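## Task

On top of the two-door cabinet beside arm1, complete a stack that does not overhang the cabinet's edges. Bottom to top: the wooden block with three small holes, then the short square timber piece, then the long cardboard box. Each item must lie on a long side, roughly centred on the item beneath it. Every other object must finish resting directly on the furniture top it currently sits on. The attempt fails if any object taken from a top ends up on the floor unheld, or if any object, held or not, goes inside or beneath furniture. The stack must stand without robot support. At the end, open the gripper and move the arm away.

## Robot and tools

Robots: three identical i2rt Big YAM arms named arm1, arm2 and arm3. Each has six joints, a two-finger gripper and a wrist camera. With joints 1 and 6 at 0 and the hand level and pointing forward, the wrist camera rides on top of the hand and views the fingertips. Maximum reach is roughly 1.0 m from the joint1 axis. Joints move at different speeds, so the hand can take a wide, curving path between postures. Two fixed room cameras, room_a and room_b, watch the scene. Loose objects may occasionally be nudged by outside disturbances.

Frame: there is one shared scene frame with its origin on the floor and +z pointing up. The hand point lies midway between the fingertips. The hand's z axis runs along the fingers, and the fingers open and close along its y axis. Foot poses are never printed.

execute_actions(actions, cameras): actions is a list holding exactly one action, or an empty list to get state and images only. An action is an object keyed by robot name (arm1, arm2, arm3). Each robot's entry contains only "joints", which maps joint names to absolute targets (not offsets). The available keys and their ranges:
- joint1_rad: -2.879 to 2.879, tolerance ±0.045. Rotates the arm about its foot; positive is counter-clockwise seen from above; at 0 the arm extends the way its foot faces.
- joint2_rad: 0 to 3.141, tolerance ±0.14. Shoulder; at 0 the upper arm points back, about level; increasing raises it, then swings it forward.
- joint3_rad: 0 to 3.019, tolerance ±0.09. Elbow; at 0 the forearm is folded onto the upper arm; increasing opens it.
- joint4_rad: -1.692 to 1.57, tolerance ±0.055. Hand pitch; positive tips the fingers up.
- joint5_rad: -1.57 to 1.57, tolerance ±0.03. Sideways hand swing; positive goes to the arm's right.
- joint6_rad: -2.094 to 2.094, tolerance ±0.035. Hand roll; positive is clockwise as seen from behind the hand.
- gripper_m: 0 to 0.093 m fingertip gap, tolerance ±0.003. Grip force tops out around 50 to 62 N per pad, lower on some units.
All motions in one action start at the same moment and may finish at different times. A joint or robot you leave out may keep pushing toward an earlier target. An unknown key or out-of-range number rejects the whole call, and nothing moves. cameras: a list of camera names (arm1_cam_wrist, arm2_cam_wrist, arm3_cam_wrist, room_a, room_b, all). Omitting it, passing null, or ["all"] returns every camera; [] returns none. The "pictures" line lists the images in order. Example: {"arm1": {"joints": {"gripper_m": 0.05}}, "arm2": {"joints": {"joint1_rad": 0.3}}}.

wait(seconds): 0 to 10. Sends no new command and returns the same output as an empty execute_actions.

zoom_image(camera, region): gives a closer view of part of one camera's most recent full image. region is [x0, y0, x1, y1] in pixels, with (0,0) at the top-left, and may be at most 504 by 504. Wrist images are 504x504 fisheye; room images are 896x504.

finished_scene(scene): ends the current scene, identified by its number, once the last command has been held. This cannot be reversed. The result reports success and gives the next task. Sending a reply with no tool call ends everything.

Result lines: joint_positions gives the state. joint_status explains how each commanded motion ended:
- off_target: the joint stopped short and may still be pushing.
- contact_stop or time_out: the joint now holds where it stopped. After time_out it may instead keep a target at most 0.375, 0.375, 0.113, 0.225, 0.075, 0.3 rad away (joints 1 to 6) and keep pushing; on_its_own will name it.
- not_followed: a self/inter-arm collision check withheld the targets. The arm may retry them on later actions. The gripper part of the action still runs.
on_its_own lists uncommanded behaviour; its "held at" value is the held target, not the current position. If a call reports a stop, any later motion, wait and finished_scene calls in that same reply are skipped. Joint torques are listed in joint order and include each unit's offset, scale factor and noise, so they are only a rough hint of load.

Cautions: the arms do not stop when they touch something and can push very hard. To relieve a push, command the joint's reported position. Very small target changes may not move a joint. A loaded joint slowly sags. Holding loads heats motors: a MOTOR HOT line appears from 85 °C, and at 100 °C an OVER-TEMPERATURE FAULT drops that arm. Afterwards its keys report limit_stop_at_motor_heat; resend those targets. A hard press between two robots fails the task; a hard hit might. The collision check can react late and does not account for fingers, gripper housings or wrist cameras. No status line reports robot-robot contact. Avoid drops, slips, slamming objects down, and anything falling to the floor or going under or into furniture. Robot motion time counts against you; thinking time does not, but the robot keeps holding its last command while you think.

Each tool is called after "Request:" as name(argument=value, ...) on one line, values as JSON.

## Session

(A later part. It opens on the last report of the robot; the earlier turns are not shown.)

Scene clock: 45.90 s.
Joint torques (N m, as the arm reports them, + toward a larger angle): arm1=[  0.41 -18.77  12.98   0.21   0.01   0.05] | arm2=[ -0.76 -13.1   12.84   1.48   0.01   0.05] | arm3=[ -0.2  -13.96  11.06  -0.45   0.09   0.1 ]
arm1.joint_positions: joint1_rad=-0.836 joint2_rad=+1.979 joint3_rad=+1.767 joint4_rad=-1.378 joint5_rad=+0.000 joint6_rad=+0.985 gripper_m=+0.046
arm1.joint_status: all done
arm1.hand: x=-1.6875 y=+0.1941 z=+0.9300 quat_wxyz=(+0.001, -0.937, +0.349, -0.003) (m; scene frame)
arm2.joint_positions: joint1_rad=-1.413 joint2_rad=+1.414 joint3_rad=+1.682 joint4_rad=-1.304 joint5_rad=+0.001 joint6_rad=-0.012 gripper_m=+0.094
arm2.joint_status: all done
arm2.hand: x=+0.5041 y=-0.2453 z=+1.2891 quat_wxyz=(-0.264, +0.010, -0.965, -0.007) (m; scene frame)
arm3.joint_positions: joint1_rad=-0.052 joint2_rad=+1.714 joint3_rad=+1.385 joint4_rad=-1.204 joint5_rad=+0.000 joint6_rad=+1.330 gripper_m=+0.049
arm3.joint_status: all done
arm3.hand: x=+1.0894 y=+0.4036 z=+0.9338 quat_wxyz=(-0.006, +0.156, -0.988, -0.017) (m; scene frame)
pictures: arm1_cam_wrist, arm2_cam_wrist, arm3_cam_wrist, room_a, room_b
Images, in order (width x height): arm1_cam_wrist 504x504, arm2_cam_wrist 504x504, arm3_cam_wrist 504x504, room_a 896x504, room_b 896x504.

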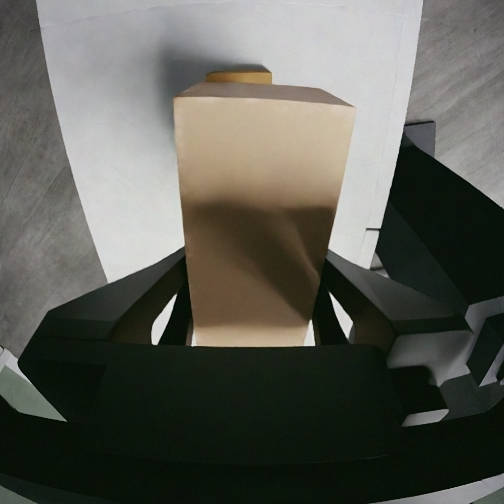

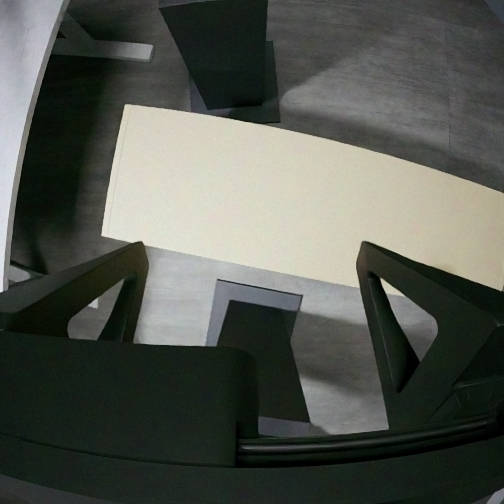

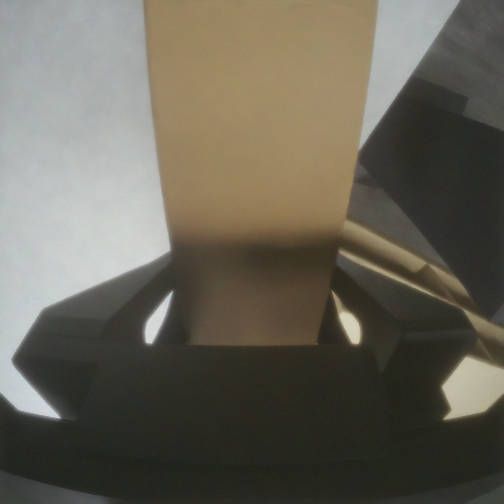

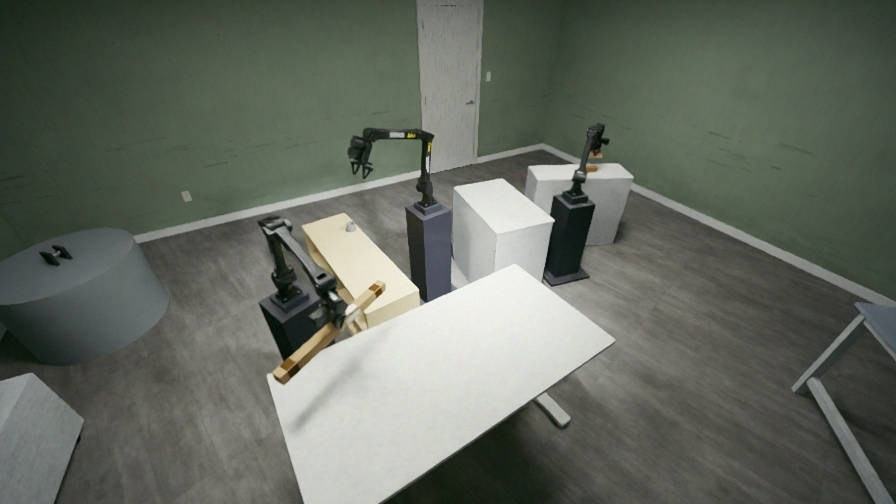

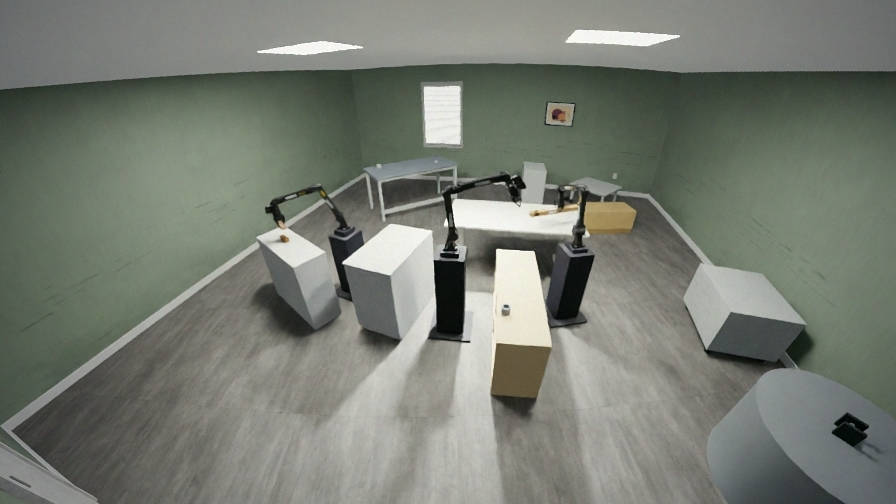

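Request:
execute_actions(actions=[{"arm1":{"joints":{"joint1_rad":-0.33,"joint2_rad":1.73,"joint3_rad":1.42,"joint4_rad":-1.265,"joint6_rad":1.487}},"arm3":{"joints":{"joint1_rad":1.684,"joint6_rad":1.99}},"arm2":{"joints":{"joint1_rad":1.71}}}])

Scene clock: 51.17 s.
Joint torques (N m, as the arm reports them, + toward a larger angle): arm1=[ -0.45 -15.42   9.3    0.84   0.17   0.07] | arm2=[ -2.48 -13.36  12.81   1.54   0.08   0.08] | arm3=[ -1.24 -14.22  10.94  -0.54   0.13   0.12]
arm1.joint_positions: joint1_rad=-0.329 joint2_rad=+1.740 joint3_rad=+1.414 joint4_rad=-1.272 joint5_rad=-0.003 joint6_rad=+1.469 gripper_m=+0.046
arm1.joint_status: all done
arm1.hand: x=-1.4677 y=-0.0010 z=+0.9277 quat_wxyz=(+0.007, -0.941, +0.338, -0.003) (m; scene frame)
arm2.joint_positions: joint1_rad=+1.715 joint2_rad=+1.414 joint3_rad=+1.682 joint4_rad=-1.304 joint5_rad=+0.000 joint6_rad=-0.012 gripper_m=+0.094
arm2.joint_status: all done
arm2.hand: x=-0.5429 y=-0.2514 z=+1.2905 quat_wxyz=(-0.008, +0.964, +0.008, -0.265) (m; scene frame)
arm3.joint_positions: joint1_rad=+1.692 joint2_rad=+1.718 joint3_rad=+1.385 joint4_rad=-1.204 joint5_rad=-0.001 joint6_rad=+1.978 gripper_m=+0.049
arm3.joint_status: all done
arm3.hand: x=+0.6274 y=-0.2334 z=+0.9281 quat_wxyz=(+0.012, +0.647, -0.762, -0.003) (m; scene frame)
pictures: arm1_cam_wrist, arm2_cam_wrist, arm3_cam_wrist, room_a, room_b
Images, in order (width x height): arm1_cam_wrist 504x504, arm2_cam_wrist 504x504, arm3_cam_wrist 504x504, room_a 896x504, room_b 896x504.

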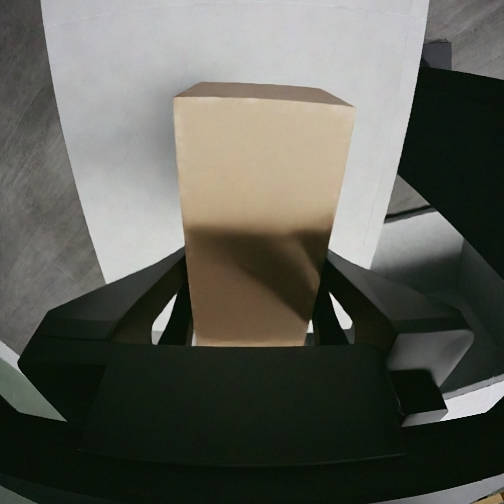

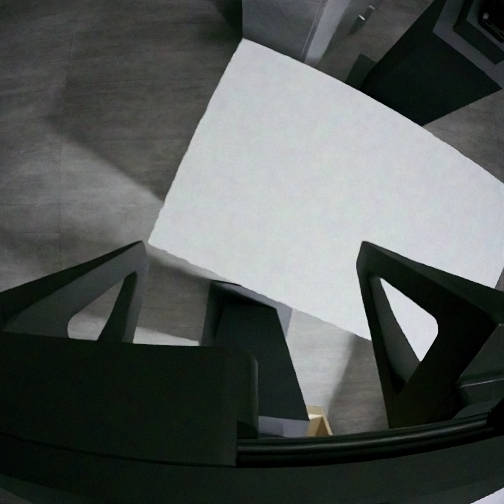

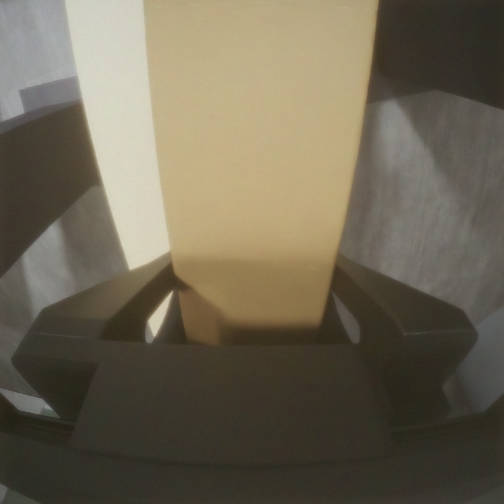

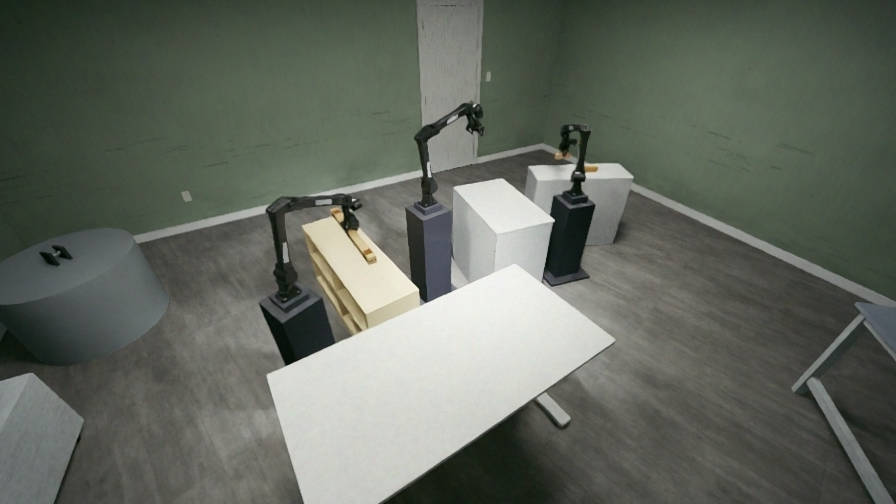

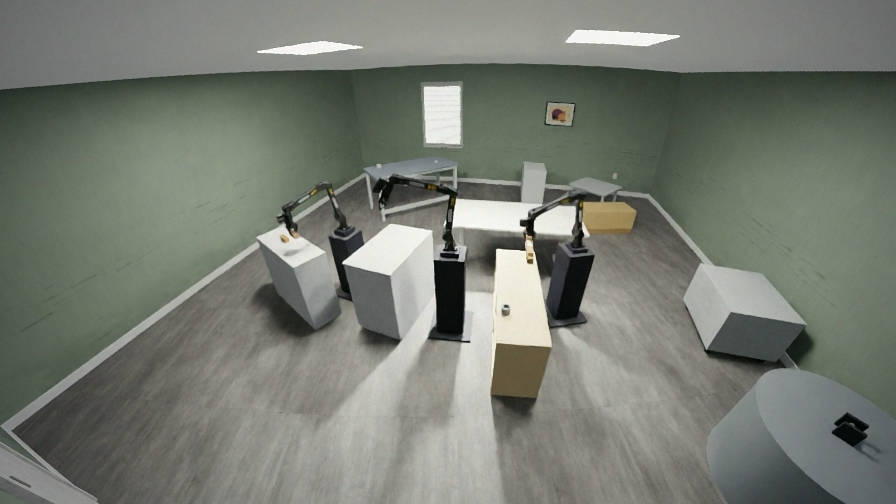

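Request:
execute_actions(actions=[{"arm1":{"joints":{"joint2_rad":1.845,"joint3_rad":1.265,"joint4_rad":-0.965}},"arm3":{"joints":{"joint2_rad":2.095,"joint3_rad":1.25,"joint4_rad":-0.69}},"arm2":{"joints":{"joint1_rad":-0.3,"joint6_rad":-1.33}}}], cameras=["arm1_cam_wrist","arm3_cam_wrist","room_a","room_b"])

Scene clock: 54.90 s.
Joint torques (N m, as the arm reports them, + toward a larger angle): arm1=[ -0.48 -16.98   9.24   0.93   0.17   0.06] | arm2=[ -1.57 -12.93  12.66   1.45  -0.03  -0.13] | arm3=[ -1.25 -18.22   7.92   0.68   0.13   0.12]
arm1.joint_positions: joint1_rad=-0.329 joint2_rad=+1.866 joint3_rad=+1.247 joint4_rad=-0.974 joint5_rad=-0.003 joint6_rad=+1.470 gripper_m=+0.046
arm1.joint_status: all done
arm1.hand: x=-1.4655 y=+0.0018 z=+0.8090 quat_wxyz=(+0.005, -0.941, +0.339, -0.002) (m; scene frame)
arm2.joint_positions: joint1_rad=-0.305 joint2_rad=+1.414 joint3_rad=+1.682 joint4_rad=-1.304 joint5_rad=+0.000 joint6_rad=-1.315 gripper_m=+0.094
arm2.joint_status: all done
arm2.hand: x=+0.2082 y=+0.2196 z=+1.2962 quat_wxyz=(-0.269, +0.903, -0.333, +0.022) (m; scene frame)
arm3.joint_positions: joint1_rad=+1.692 joint2_rad=+2.109 joint3_rad=+1.233 joint4_rad=-0.706 joint5_rad=-0.001 joint6_rad=+1.978 gripper_m=+0.049
arm3.joint_status: all done
arm3.hand: x=+0.6277 y=-0.2341 z=+0.6848 quat_wxyz=(-0.008, +0.647, -0.762, +0.007) (m; scene frame)
pictures: arm1_cam_wrist, arm3_cam_wrist, room_a, room_b
Images, in order (width x height): arm1_cam_wrist 504x504, arm3_cam_wrist 504x504, room_a 896x504, room_b 896x504.

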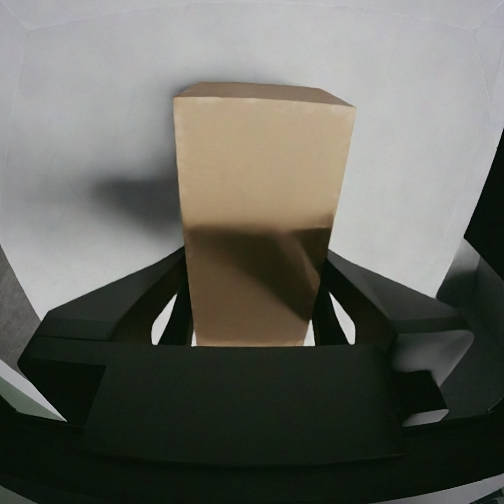

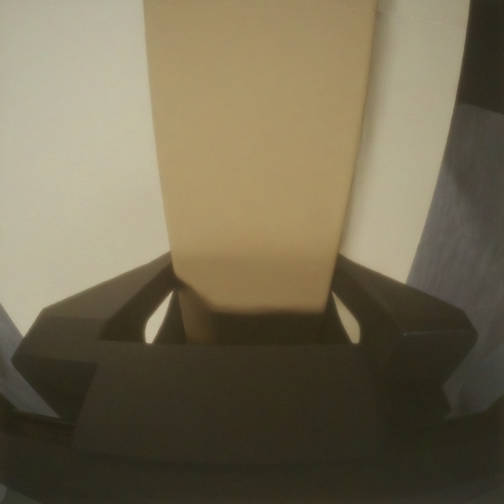

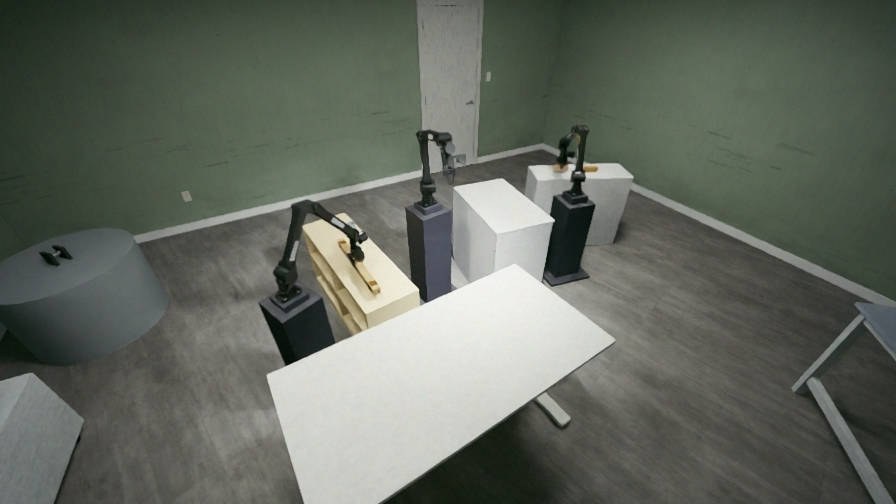

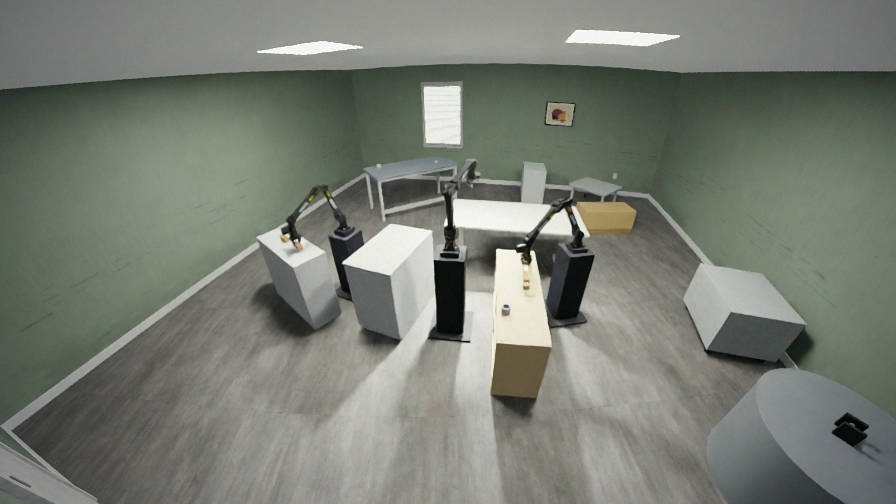

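Request:
execute_actions(actions=[{"arm1":{"joints":{"joint2_rad":1.893}},"arm3":{"joints":{"joint2_rad":2.185,"joint4_rad":-0.63}}}], cameras=["arm1_cam_wrist","arm3_cam_wrist","room_a"])

Scene clock: 56.47 s.
Joint torques (N m, as the arm reports them, + toward a larger angle): arm1=[ -0.47 -15.98   9.07   0.84   0.17   0.07] | arm2=[ -1.55 -13.06  12.71   1.42  -0.03  -0.15] | arm3=[ -1.24 -16.35   7.53   0.63   0.13   0.12]
arm1.joint_positions: joint1_rad=-0.329 joint2_rad=+1.900 joint3_rad=+1.247 joint4_rad=-0.973 joint5_rad=-0.003 joint6_rad=+1.470 gripper_m=+0.046
arm1.joint_status: all done
arm1.hand: x=-1.4627 y=+0.0047 z=+0.7929 quat_wxyz=(+0.019, -0.941, +0.339, -0.009) (m; scene frame)
arm2.joint_positions: joint1_rad=-0.305 joint2_rad=+1.414 joint3_rad=+1.682 joint4_rad=-1.304 joint5_rad=+0.000 joint6_rad=-1.316 gripper_m=+0.094
arm2.joint_status: not commanded
arm2.hand: x=+0.2082 y=+0.2196 z=+1.2962 quat_wxyz=(-0.269, +0.903, -0.333, +0.023) (m; scene frame)
arm3.joint_positions: joint1_rad=+1.692 joint2_rad=+2.172 joint3_rad=+1.233 joint4_rad=-0.646 joint5_rad=-0.001 joint6_rad=+1.978 gripper_m=+0.049
arm3.joint_status: all done
arm3.hand: x=+0.6297 y=-0.2337 z=+0.6536 quat_wxyz=(-0.009, +0.647, -0.762, +0.007) (m; scene frame)
pictures: arm1_cam_wrist, arm3_cam_wrist, room_a
Images, in order (width x height): arm1_cam_wrist 504x504, arm3_cam_wrist 504x504, room_a 896x504.

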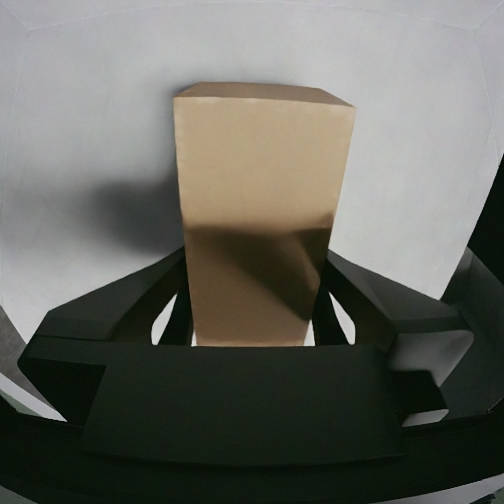

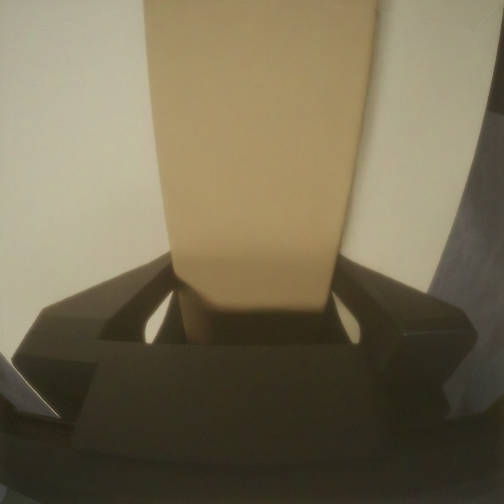

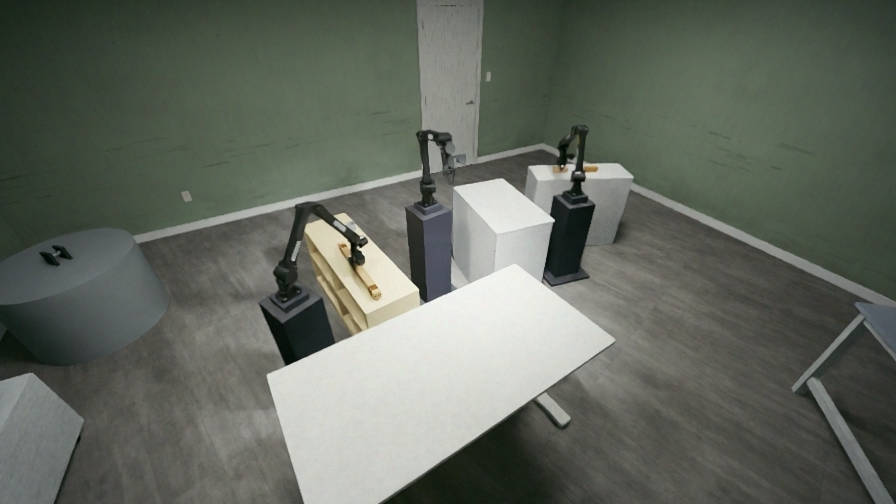

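Request:
execute_actions(actions=[{"arm1":{"joints":{"joint2_rad":1.925,"joint4_rad":-0.94}},"arm3":{"joints":{"joint2_rad":2.245,"joint4_rad":-0.57}}}], cameras=["arm1_cam_wrist","arm3_cam_wrist","room_a"])

Scene clock: 57.77 s.
Joint torques (N m, as the arm reports them, + toward a larger angle): arm1=[ -0.49 -14.8    8.94   0.79   0.19   0.06] | arm2=[ -1.28 -13.17  12.71   1.48  -0.04  -0.15] | arm3=[ -1.23 -15.34   6.79   0.7    0.1    0.1 ]
arm1.joint_positions: joint1_rad=-0.329 joint2_rad=+1.919 joint3_rad=+1.247 joint4_rad=-0.947 joint5_rad=-0.004 joint6_rad=+1.471 gripper_m=+0.046
arm1.joint_status: all done
arm1.hand: x=-1.4654 y=+0.0020 z=+0.7837 quat_wxyz=(+0.016, -0.941, +0.339, -0.007) (m; scene frame)
arm2.joint_positions: joint1_rad=-0.305 joint2_rad=+1.414 joint3_rad=+1.682 joint4_rad=-1.304 joint5_rad=+0.000 joint6_rad=-1.316 gripper_m=+0.094
arm2.joint_status: not commanded
arm2.hand: x=+0.2082 y=+0.2196 z=+1.2962 quat_wxyz=(-0.269, +0.903, -0.333, +0.023) (m; scene frame)
arm3.joint_positions: joint1_rad=+1.692 joint2_rad=+2.215 joint3_rad=+1.236 joint4_rad=-0.586 joint5_rad=-0.001 joint6_rad=+1.980 gripper_m=+0.049
arm3.joint_status: all done
arm3.hand: x=+0.6262 y=-0.2345 z=+0.6328 quat_wxyz=(-0.001, +0.647, -0.763, +0.003) (m; scene frame)
pictures: arm1_cam_wrist, arm3_cam_wrist, room_a
Images, in order (width x height): arm1_cam_wrist 504x504, arm3_cam_wrist 504x504, room_a 896x504.

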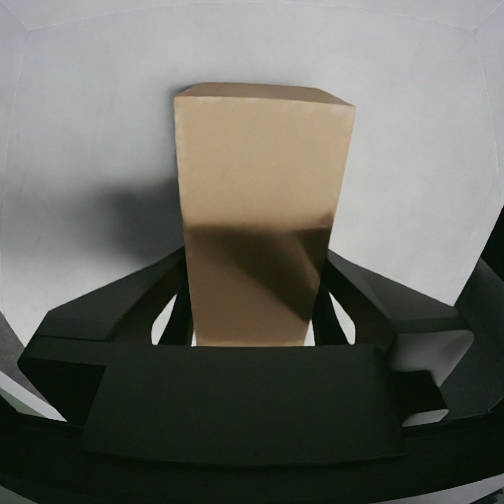

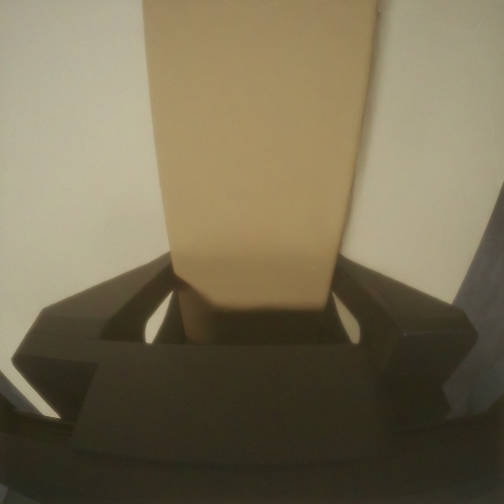

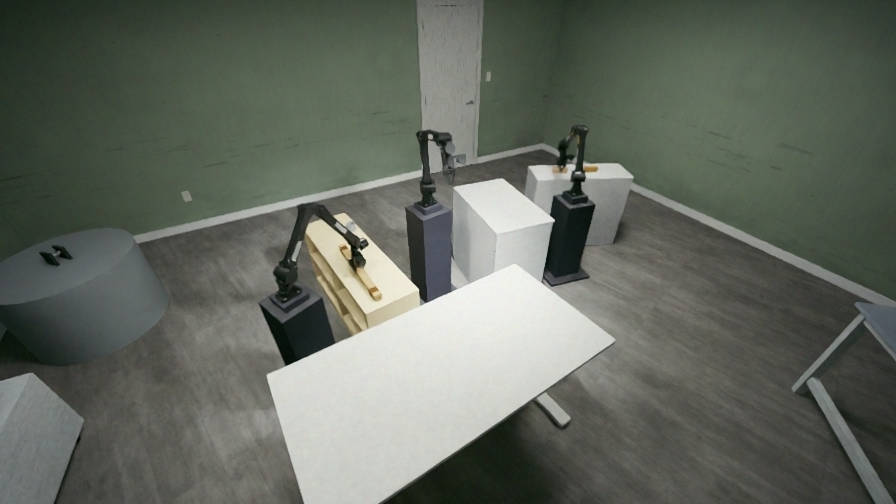

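Request:
execute_actions(actions=[{"arm1":{"joints":{"joint2_rad":1.955,"joint4_rad":-0.92}},"arm3":{"joints":{"joint2_rad":2.215,"gripper_m":0.093}}}], cameras=["arm1_cam_wrist","arm3_cam_wrist","room_a"])

Scene clock: 58.67 s.
Joint torques (N m, as the arm reports them, + toward a larger angle): arm1=[ -0.48 -12.36   8.96   1.46   0.19   0.06] | arm2=[ -1.33 -13.19  12.7    1.54  -0.03  -0.13] | arm3=[ -1.28 -17.64   6.79   0.63   0.1    0.1 ]
arm1.joint_positions: joint1_rad=-0.329 joint2_rad=+1.920 joint3_rad=+1.247 joint4_rad=-0.940 joint5_rad=-0.004 joint6_rad=+1.471 gripper_m=+0.046
arm1.joint_status: all done
arm1.hand: x=-1.4664 y=+0.0010 z=+0.7830 quat_wxyz=(+0.013, -0.941, +0.339, -0.006) (m; scene frame)
arm2.joint_positions: joint1_rad=-0.305 joint2_rad=+1.414 joint3_rad=+1.682 joint4_rad=-1.304 joint5_rad=+0.000 joint6_rad=-1.316 gripper_m=+0.094
arm2.joint_status: not commanded
arm2.hand: x=+0.2082 y=+0.2196 z=+1.2962 quat_wxyz=(-0.269, +0.903, -0.333, +0.023) (m; scene frame)
arm3.joint_positions: joint1_rad=+1.692 joint2_rad=+2.215 joint3_rad=+1.236 joint4_rad=-0.586 joint5_rad=-0.001 joint6_rad=+1.980 gripper_m=+0.093
arm3.joint_status: all done
arm3.hand: x=+0.6262 y=-0.2345 z=+0.6328 quat_wxyz=(-0.001, +0.647, -0.763, +0.003) (m; scene frame)
pictures: arm1_cam_wrist, arm3_cam_wrist, room_a
Images, in order (width x height): arm1_cam_wrist 504x504, arm3_cam_wrist 504x504, room_a 896x504.

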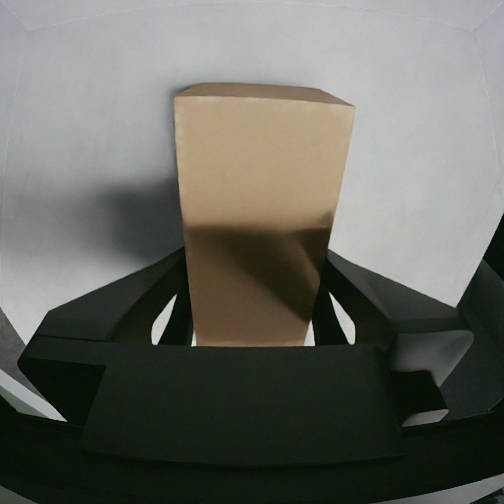

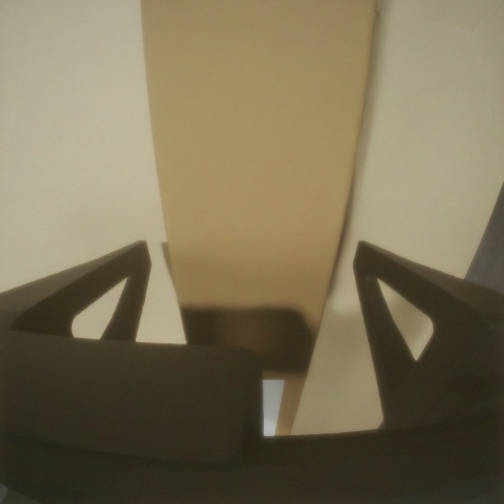

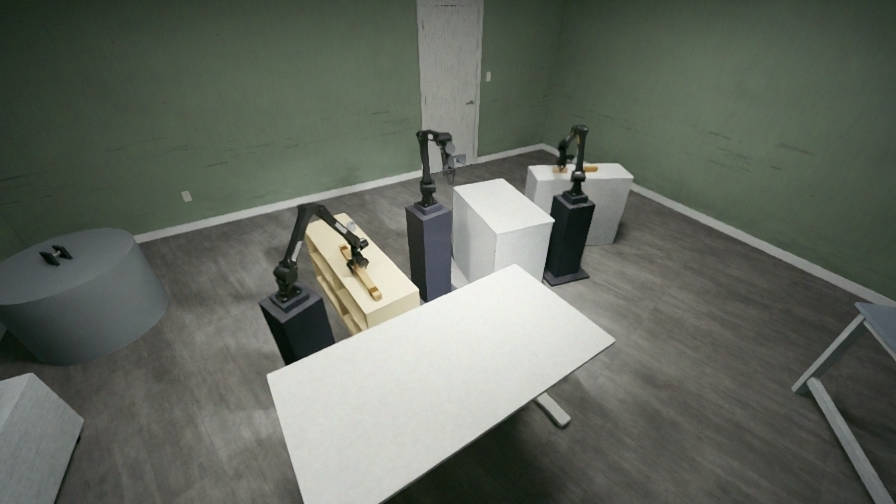

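Request:
execute_actions(actions=[{"arm1":{"joints":{"joint2_rad":1.92,"gripper_m":0.093}},"arm3":{"joints":{"joint2_rad":2.08,"joint4_rad":-0.71}}}], cameras=["arm1_cam_wrist","arm3_cam_wrist"])

Request:
execute_actions(actions=[{"arm1":{"joints":{"joint2_rad":1.80,"joint4_rad":-1.06}},"arm3":{"joints":{"joint1_rad":0.3,"joint2_rad":1.4,"joint3_rad":1.4,"joint4_rad":-1.3,"joint6_rad":0.5}}}], cameras=["arm1_cam_wrist","room_a","room_b"])

Scene clock: 60.33 s.
Joint torques (N m, as the arm reports them, + toward a larger angle): arm1=[ -0.5  -15.65   8.92   0.94   0.18   0.05] | arm2=[ -1.17 -12.97  12.76   1.46  -0.03  -0.14] | arm3=[ -1.23 -15.9    8.2   -0.62   0.11   0.1 ]
arm1.joint_positions: joint1_rad=-0.329 joint2_rad=+1.920 joint3_rad=+1.247 joint4_rad=-0.929 joint5_rad=-0.003 joint6_rad=+1.471 gripper_m=+0.093
arm1.joint_status: all done
arm1.hand: x=-1.4684 y=-0.0009 z=+0.7828 quat_wxyz=(+0.009, -0.941, +0.339, -0.004) (m; scene frame)
arm2.joint_positions: joint1_rad=-0.305 joint2_rad=+1.414 joint3_rad=+1.682 joint4_rad=-1.304 joint5_rad=+0.000 joint6_rad=-1.316 gripper_m=+0.094
arm2.joint_status: not commanded
arm2.hand: x=+0.2082 y=+0.2196 z=+1.2962 quat_wxyz=(-0.269, +0.903, -0.333, +0.023) (m; scene frame)
arm3.joint_positions: joint1_rad=+1.692 joint2_rad=+2.062 joint3_rad=+1.236 joint4_rad=-0.693 joint5_rad=-0.001 joint6_rad=+1.980 gripper_m=+0.093
arm3.joint_status: all done
arm3.hand: x=+0.6118 y=-0.2378 z=+0.7094 quat_wxyz=(+0.020, +0.647, -0.762, -0.008) (m; scene frame)
pictures: arm1_cam_wrist, arm3_cam_wrist
Images, in order (width x height): arm1_cam_wrist 504x504, arm3_cam_wrist 504x504.

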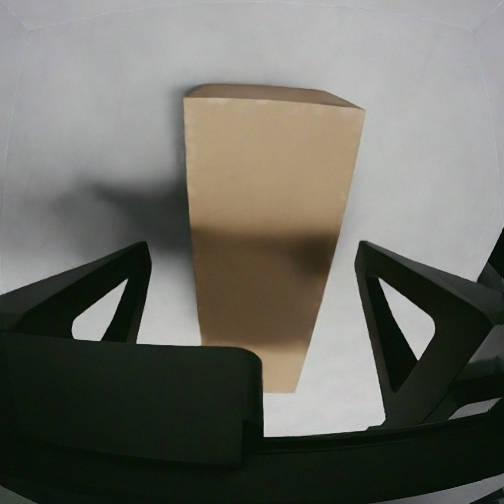

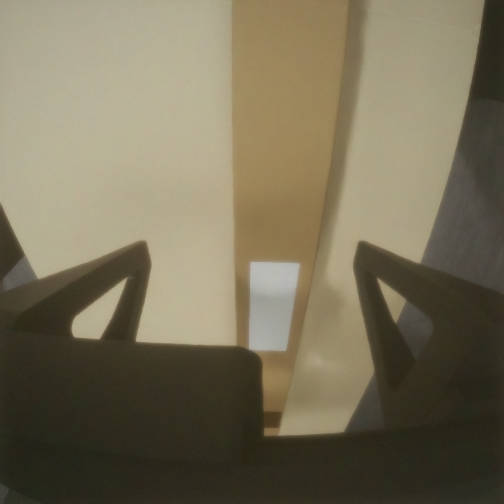

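Scene clock: 62.47 s.
Joint torques (N m, as the arm reports them, + toward a larger angle): arm1=[ -0.46 -13.83   9.57   0.15   0.18   0.05] | arm2=[ -0.97 -13.03  12.71   1.49  -0.04  -0.14] | arm3=[-0.57 -9.87 10.8   0.05 -0.02 -0.19]
arm1.joint_positions: joint1_rad=-0.329 joint2_rad=+1.794 joint3_rad=+1.247 joint4_rad=-1.053 joint5_rad=-0.003 joint6_rad=+1.471 gripper_m=+0.093
arm1.joint_status: all done
arm1.hand: x=-1.4569 y=+0.0101 z=+0.8438 quat_wxyz=(+0.007, -0.941, +0.339, -0.003) (m; scene frame)
arm2.joint_positions: joint1_rad=-0.305 joint2_rad=+1.414 joint3_rad=+1.682 joint4_rad=-1.304 joint5_rad=+0.000 joint6_rad=-1.316 gripper_m=+0.094
arm2.joint_status: not commanded
arm2.hand: x=+0.2082 y=+0.2196 z=+1.2962 quat_wxyz=(-0.269, +0.903, -0.333, +0.023) (m; scene frame)
arm3.joint_positions: joint1_rad=+0.296 joint2_rad=+1.383 joint3_rad=+1.400 joint4_rad=-1.282 joint5_rad=+0.002 joint6_rad=+0.512 gripper_m=+0.093
arm3.joint_status: all done
arm3.hand: x=+0.9319 y=+0.3242 z=+1.0929 quat_wxyz=(-0.052, +0.666, -0.730, -0.140) (m; scene frame)
pictures: arm1_cam_wrist, room_a, room_b
Images, in order (width x height): arm1_cam_wrist 504x504, room_a 896x504, room_b 896x504.

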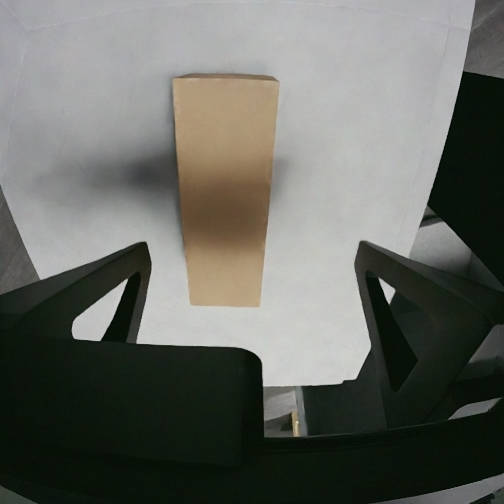

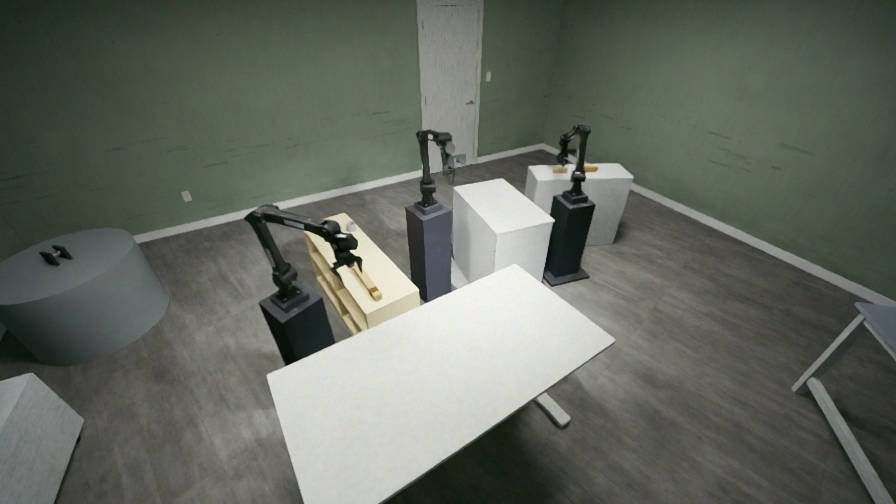

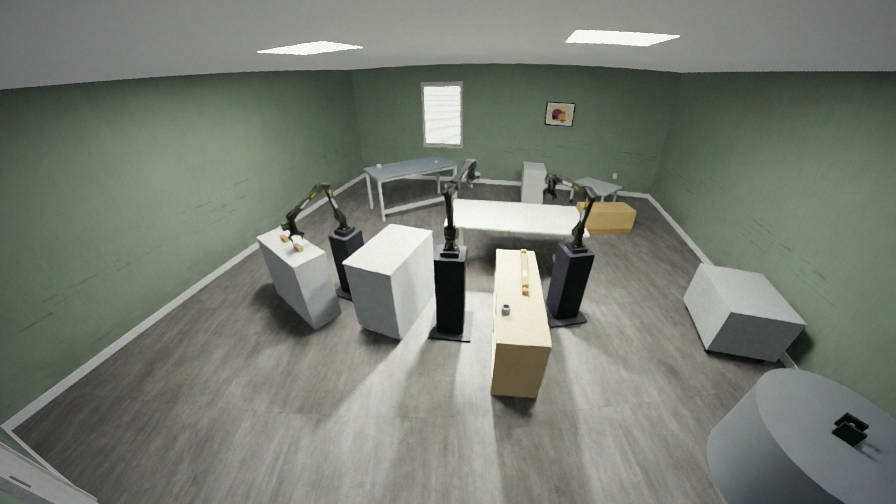

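Request:
execute_actions(actions=[{"arm1":{"joints":{"joint1_rad":-0.836,"joint2_rad":1.85,"joint3_rad":1.80,"joint4_rad":-1.52,"joint6_rad":0.985}},"arm2":{"joints":{"joint1_rad":-1.398,"joint2_rad":2.31,"joint3_rad":1.74,"joint4_rad":-0.97,"joint6_rad":-1.379}},"arm3":{"joints":{"joint1_rad":-0.6,"joint2_rad":0.6,"joint3_rad":1.2,"joint6_rad":0.0}}}], cameras=["arm1_cam_wrist","arm2_cam_wrist","room_a"])

Scene clock: 66.00 s.
Joint torques (N m, as the arm reports them, + toward a larger angle): arm1=[ -0.72 -16.57  12.97   0.16  -0.02  -0.22] | arm2=[ -2.08 -22.83   7.08   0.15  -0.14  -0.19] | arm3=[-1.25  1.93 10.83  1.   -0.05 -0.16]
arm1.joint_positions: joint1_rad=-0.835 joint2_rad=+1.847 joint3_rad=+1.757 joint4_rad=-1.512 joint5_rad=+0.000 joint6_rad=+1.002 gripper_m=+0.093
arm1.joint_status: all done
arm1.hand: x=-1.6480 y=+0.2049 z=+1.0005 quat_wxyz=(+0.005, -0.934, +0.356, -0.008) (m; scene frame)
arm2.joint_positions: joint1_rad=-1.391 joint2_rad=+2.325 joint3_rad=+1.726 joint4_rad=-0.970 joint5_rad=+0.002 joint6_rad=-1.365 gripper_m=+0.094
arm2.joint_status: all done
arm2.hand: x=+0.6260 y=-0.2218 z=+0.7831 quat_wxyz=(-0.004, +0.645, -0.764, -0.005) (m; scene frame)
arm3.joint_positions: joint1_rad=-0.594 joint2_rad=+0.591 joint3_rad=+1.190 joint4_rad=-1.283 joint5_rad=+0.002 joint6_rad=+0.012 gripper_m=+0.093
arm3.joint_status: all done
arm3.hand: x=+1.2369 y=+0.1152 z=+1.2669 quat_wxyz=(-0.368, +0.469, -0.771, -0.223) (m; scene frame)
pictures: arm1_cam_wrist, arm2_cam_wrist, room_a
Images, in order (width x height): arm1_cam_wrist 504x504, arm2_cam_wrist 504x504, room_a 896x504.

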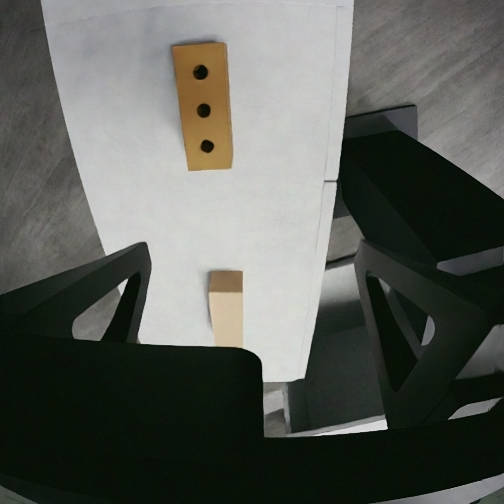

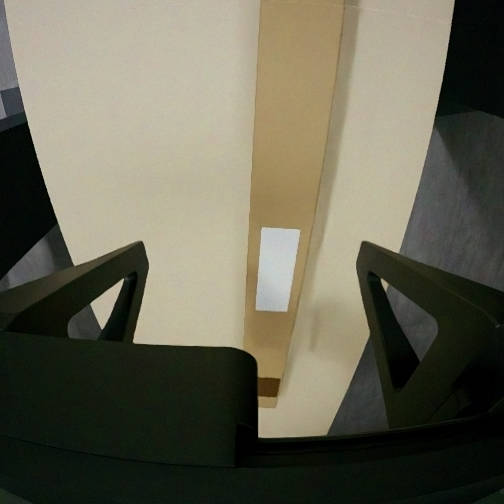

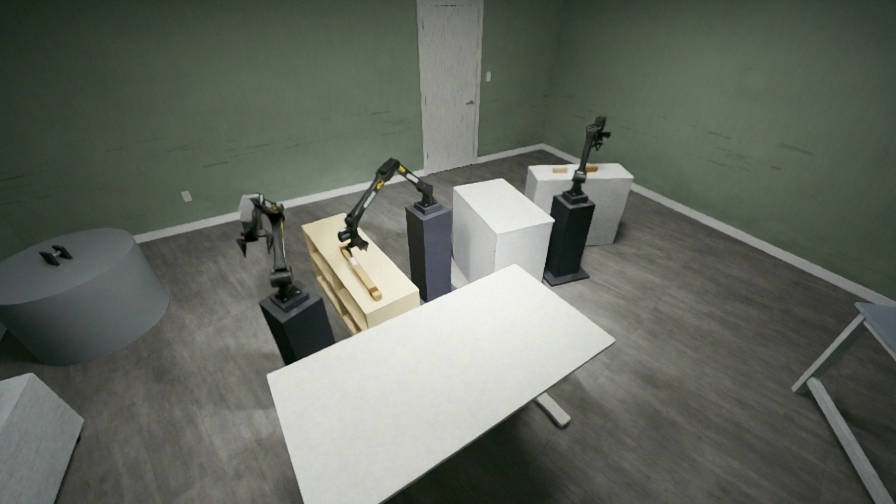

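Request:
execute_actions(actions=[{"arm1":{"joints":{"joint2_rad":2.035,"joint3_rad":1.69,"joint4_rad":-1.21,"joint6_rad":0.97}},"arm2":{"joints":{"joint1_rad":-1.44,"joint2_rad":2.505,"joint3_rad":1.875,"joint4_rad":-0.92,"joint6_rad":-1.32}}}], cameras=["arm1_cam_wrist","arm2_cam_wrist"])

Scene clock: 72.70 s.
Joint torques (N m, as the arm reports them, + toward a larger angle): arm1=[ -0.39 -20.03  10.15   1.01  -0.02  -0.22] | arm2=[ -0.95 -22.74   7.95   0.43  -0.14   0.07] | arm3=[-1.2   2.19 10.85  0.99 -0.05 -0.16]
arm1.joint_positions: joint1_rad=-0.835 joint2_rad=+2.048 joint3_rad=+1.675 joint4_rad=-1.220 joint5_rad=+0.000 joint6_rad=+0.987 gripper_m=+0.093
arm1.joint_status: all done
arm1.hand: x=-1.6916 y=+0.1923 z=+0.8561 quat_wxyz=(+0.001, -0.937, +0.349, -0.004) (m; scene frame)
arm2.joint_positions: joint1_rad=-1.444 joint2_rad=+2.503 joint3_rad=+1.843 joint4_rad=-0.925 joint5_rad=+0.002 joint6_rad=-1.334 gripper_m=+0.094
arm2.joint_status: all done
arm2.hand: x=+0.6443 y=-0.2553 z=+0.7056 quat_wxyz=(+0.002, +0.612, -0.791, -0.010) (m; scene frame)
arm3.joint_positions: joint1_rad=-0.594 joint2_rad=+0.591 joint3_rad=+1.190 joint4_rad=-1.283 joint5_rad=+0.002 joint6_rad=+0.012 gripper_m=+0.093
arm3.joint_status: not commanded
arm3.hand: x=+1.2369 y=+0.1152 z=+1.2669 quat_wxyz=(-0.368, +0.469, -0.771, -0.223) (m; scene frame)
pictures: arm1_cam_wrist, arm2_cam_wrist
Images, in order (width x height): arm1_cam_wrist 504x504, arm2_cam_wrist 504x504.

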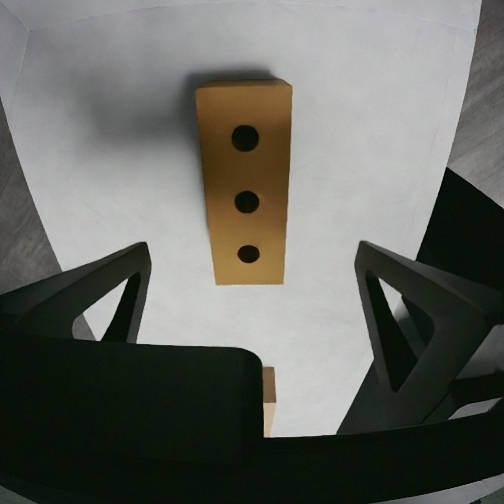

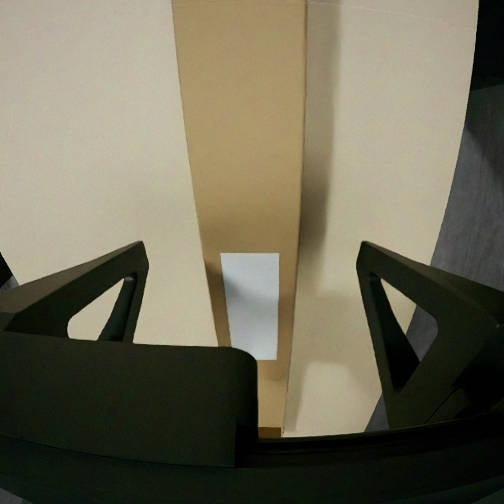

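Request:
execute_actions(actions=[])

Scene clock: 74.03 s.
Joint torques (N m, as the arm reports them, + toward a larger angle): arm1=[ -0.39 -20.12  10.04   1.01  -0.02  -0.22] | arm2=[ -1.27 -22.94   7.9    0.37  -0.12   0.06] | arm3=[-1.16  2.19 10.85  0.98 -0.06 -0.15]
arm1.joint_positions: joint1_rad=-0.835 joint2_rad=+2.048 joint3_rad=+1.675 joint4_rad=-1.220 joint5_rad=+0.000 joint6_rad=+0.987 gripper_m=+0.093
arm1.joint_status: all done
arm1.hand: x=-1.6916 y=+0.1923 z=+0.8561 quat_wxyz=(+0.001, -0.937, +0.349, -0.004) (m; scene frame)
arm2.joint_positions: joint1_rad=-1.444 joint2_rad=+2.503 joint3_rad=+1.843 joint4_rad=-0.925 joint5_rad=+0.002 joint6_rad=-1.334 gripper_m=+0.094
arm2.joint_status: all done
arm2.hand: x=+0.6443 y=-0.2553 z=+0.7056 quat_wxyz=(+0.002, +0.612, -0.791, -0.010) (m; scene frame)
arm3.joint_positions: joint1_rad=-0.594 joint2_rad=+0.591 joint3_rad=+1.190 joint4_rad=-1.283 joint5_rad=+0.002 joint6_rad=+0.012 gripper_m=+0.093
arm3.joint_status: not commanded
arm3.hand: x=+1.2369 y=+0.1152 z=+1.2669 quat_wxyz=(-0.368, +0.469, -0.771, -0.223) (m; scene frame)
pictures: arm1_cam_wrist, arm2_cam_wrist, arm3_cam_wrist, room_a, room_b
Images, in order (width x height): arm1_cam_wrist 504x504, arm2_cam_wrist 504x504, arm3_cam_wrist 504x504, room_a 896x504, room_b 896x504.

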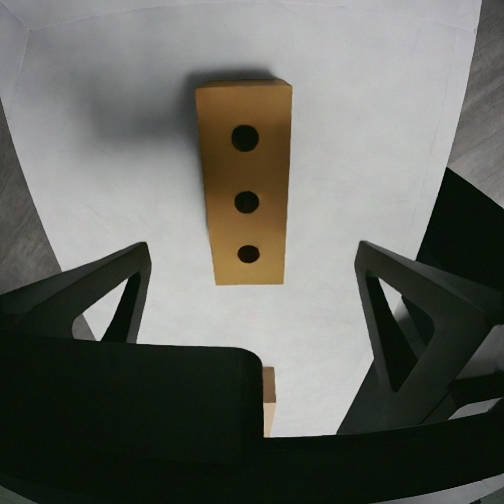

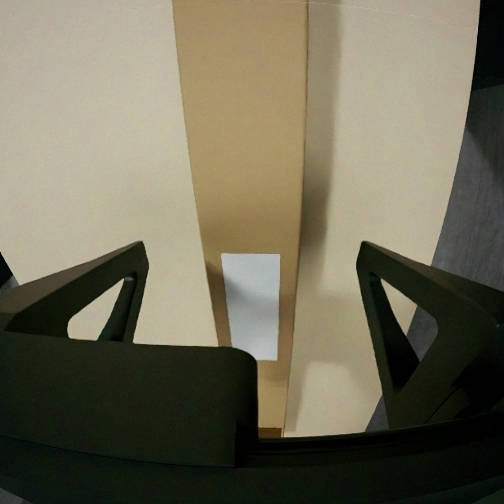

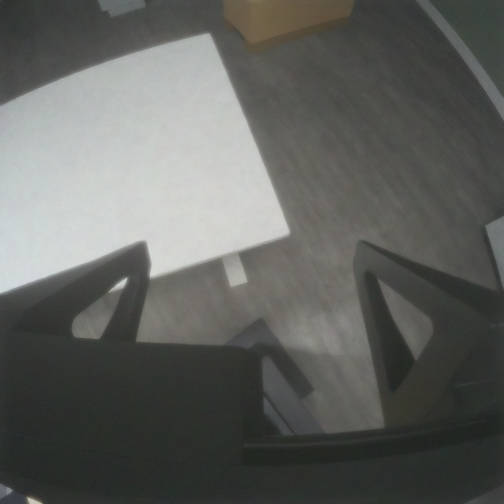

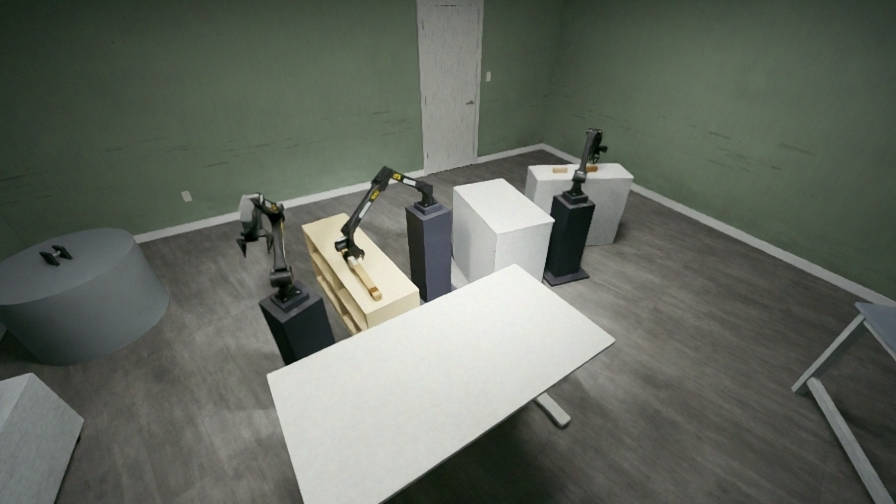

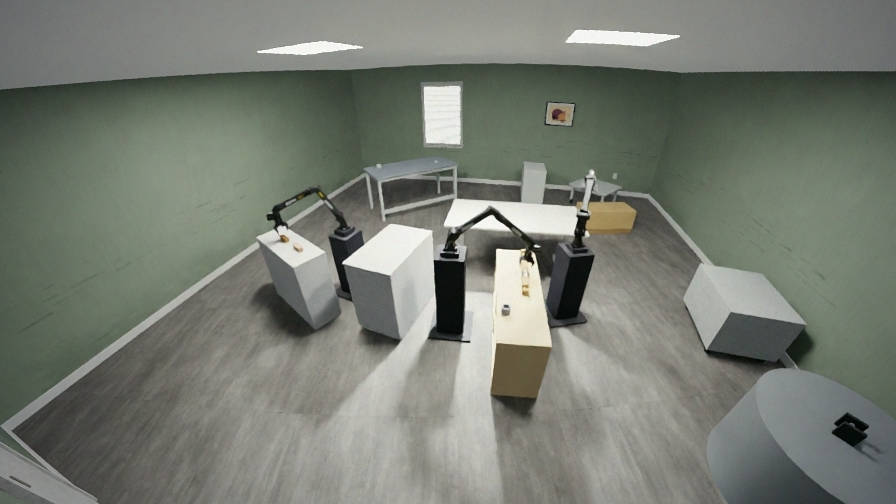

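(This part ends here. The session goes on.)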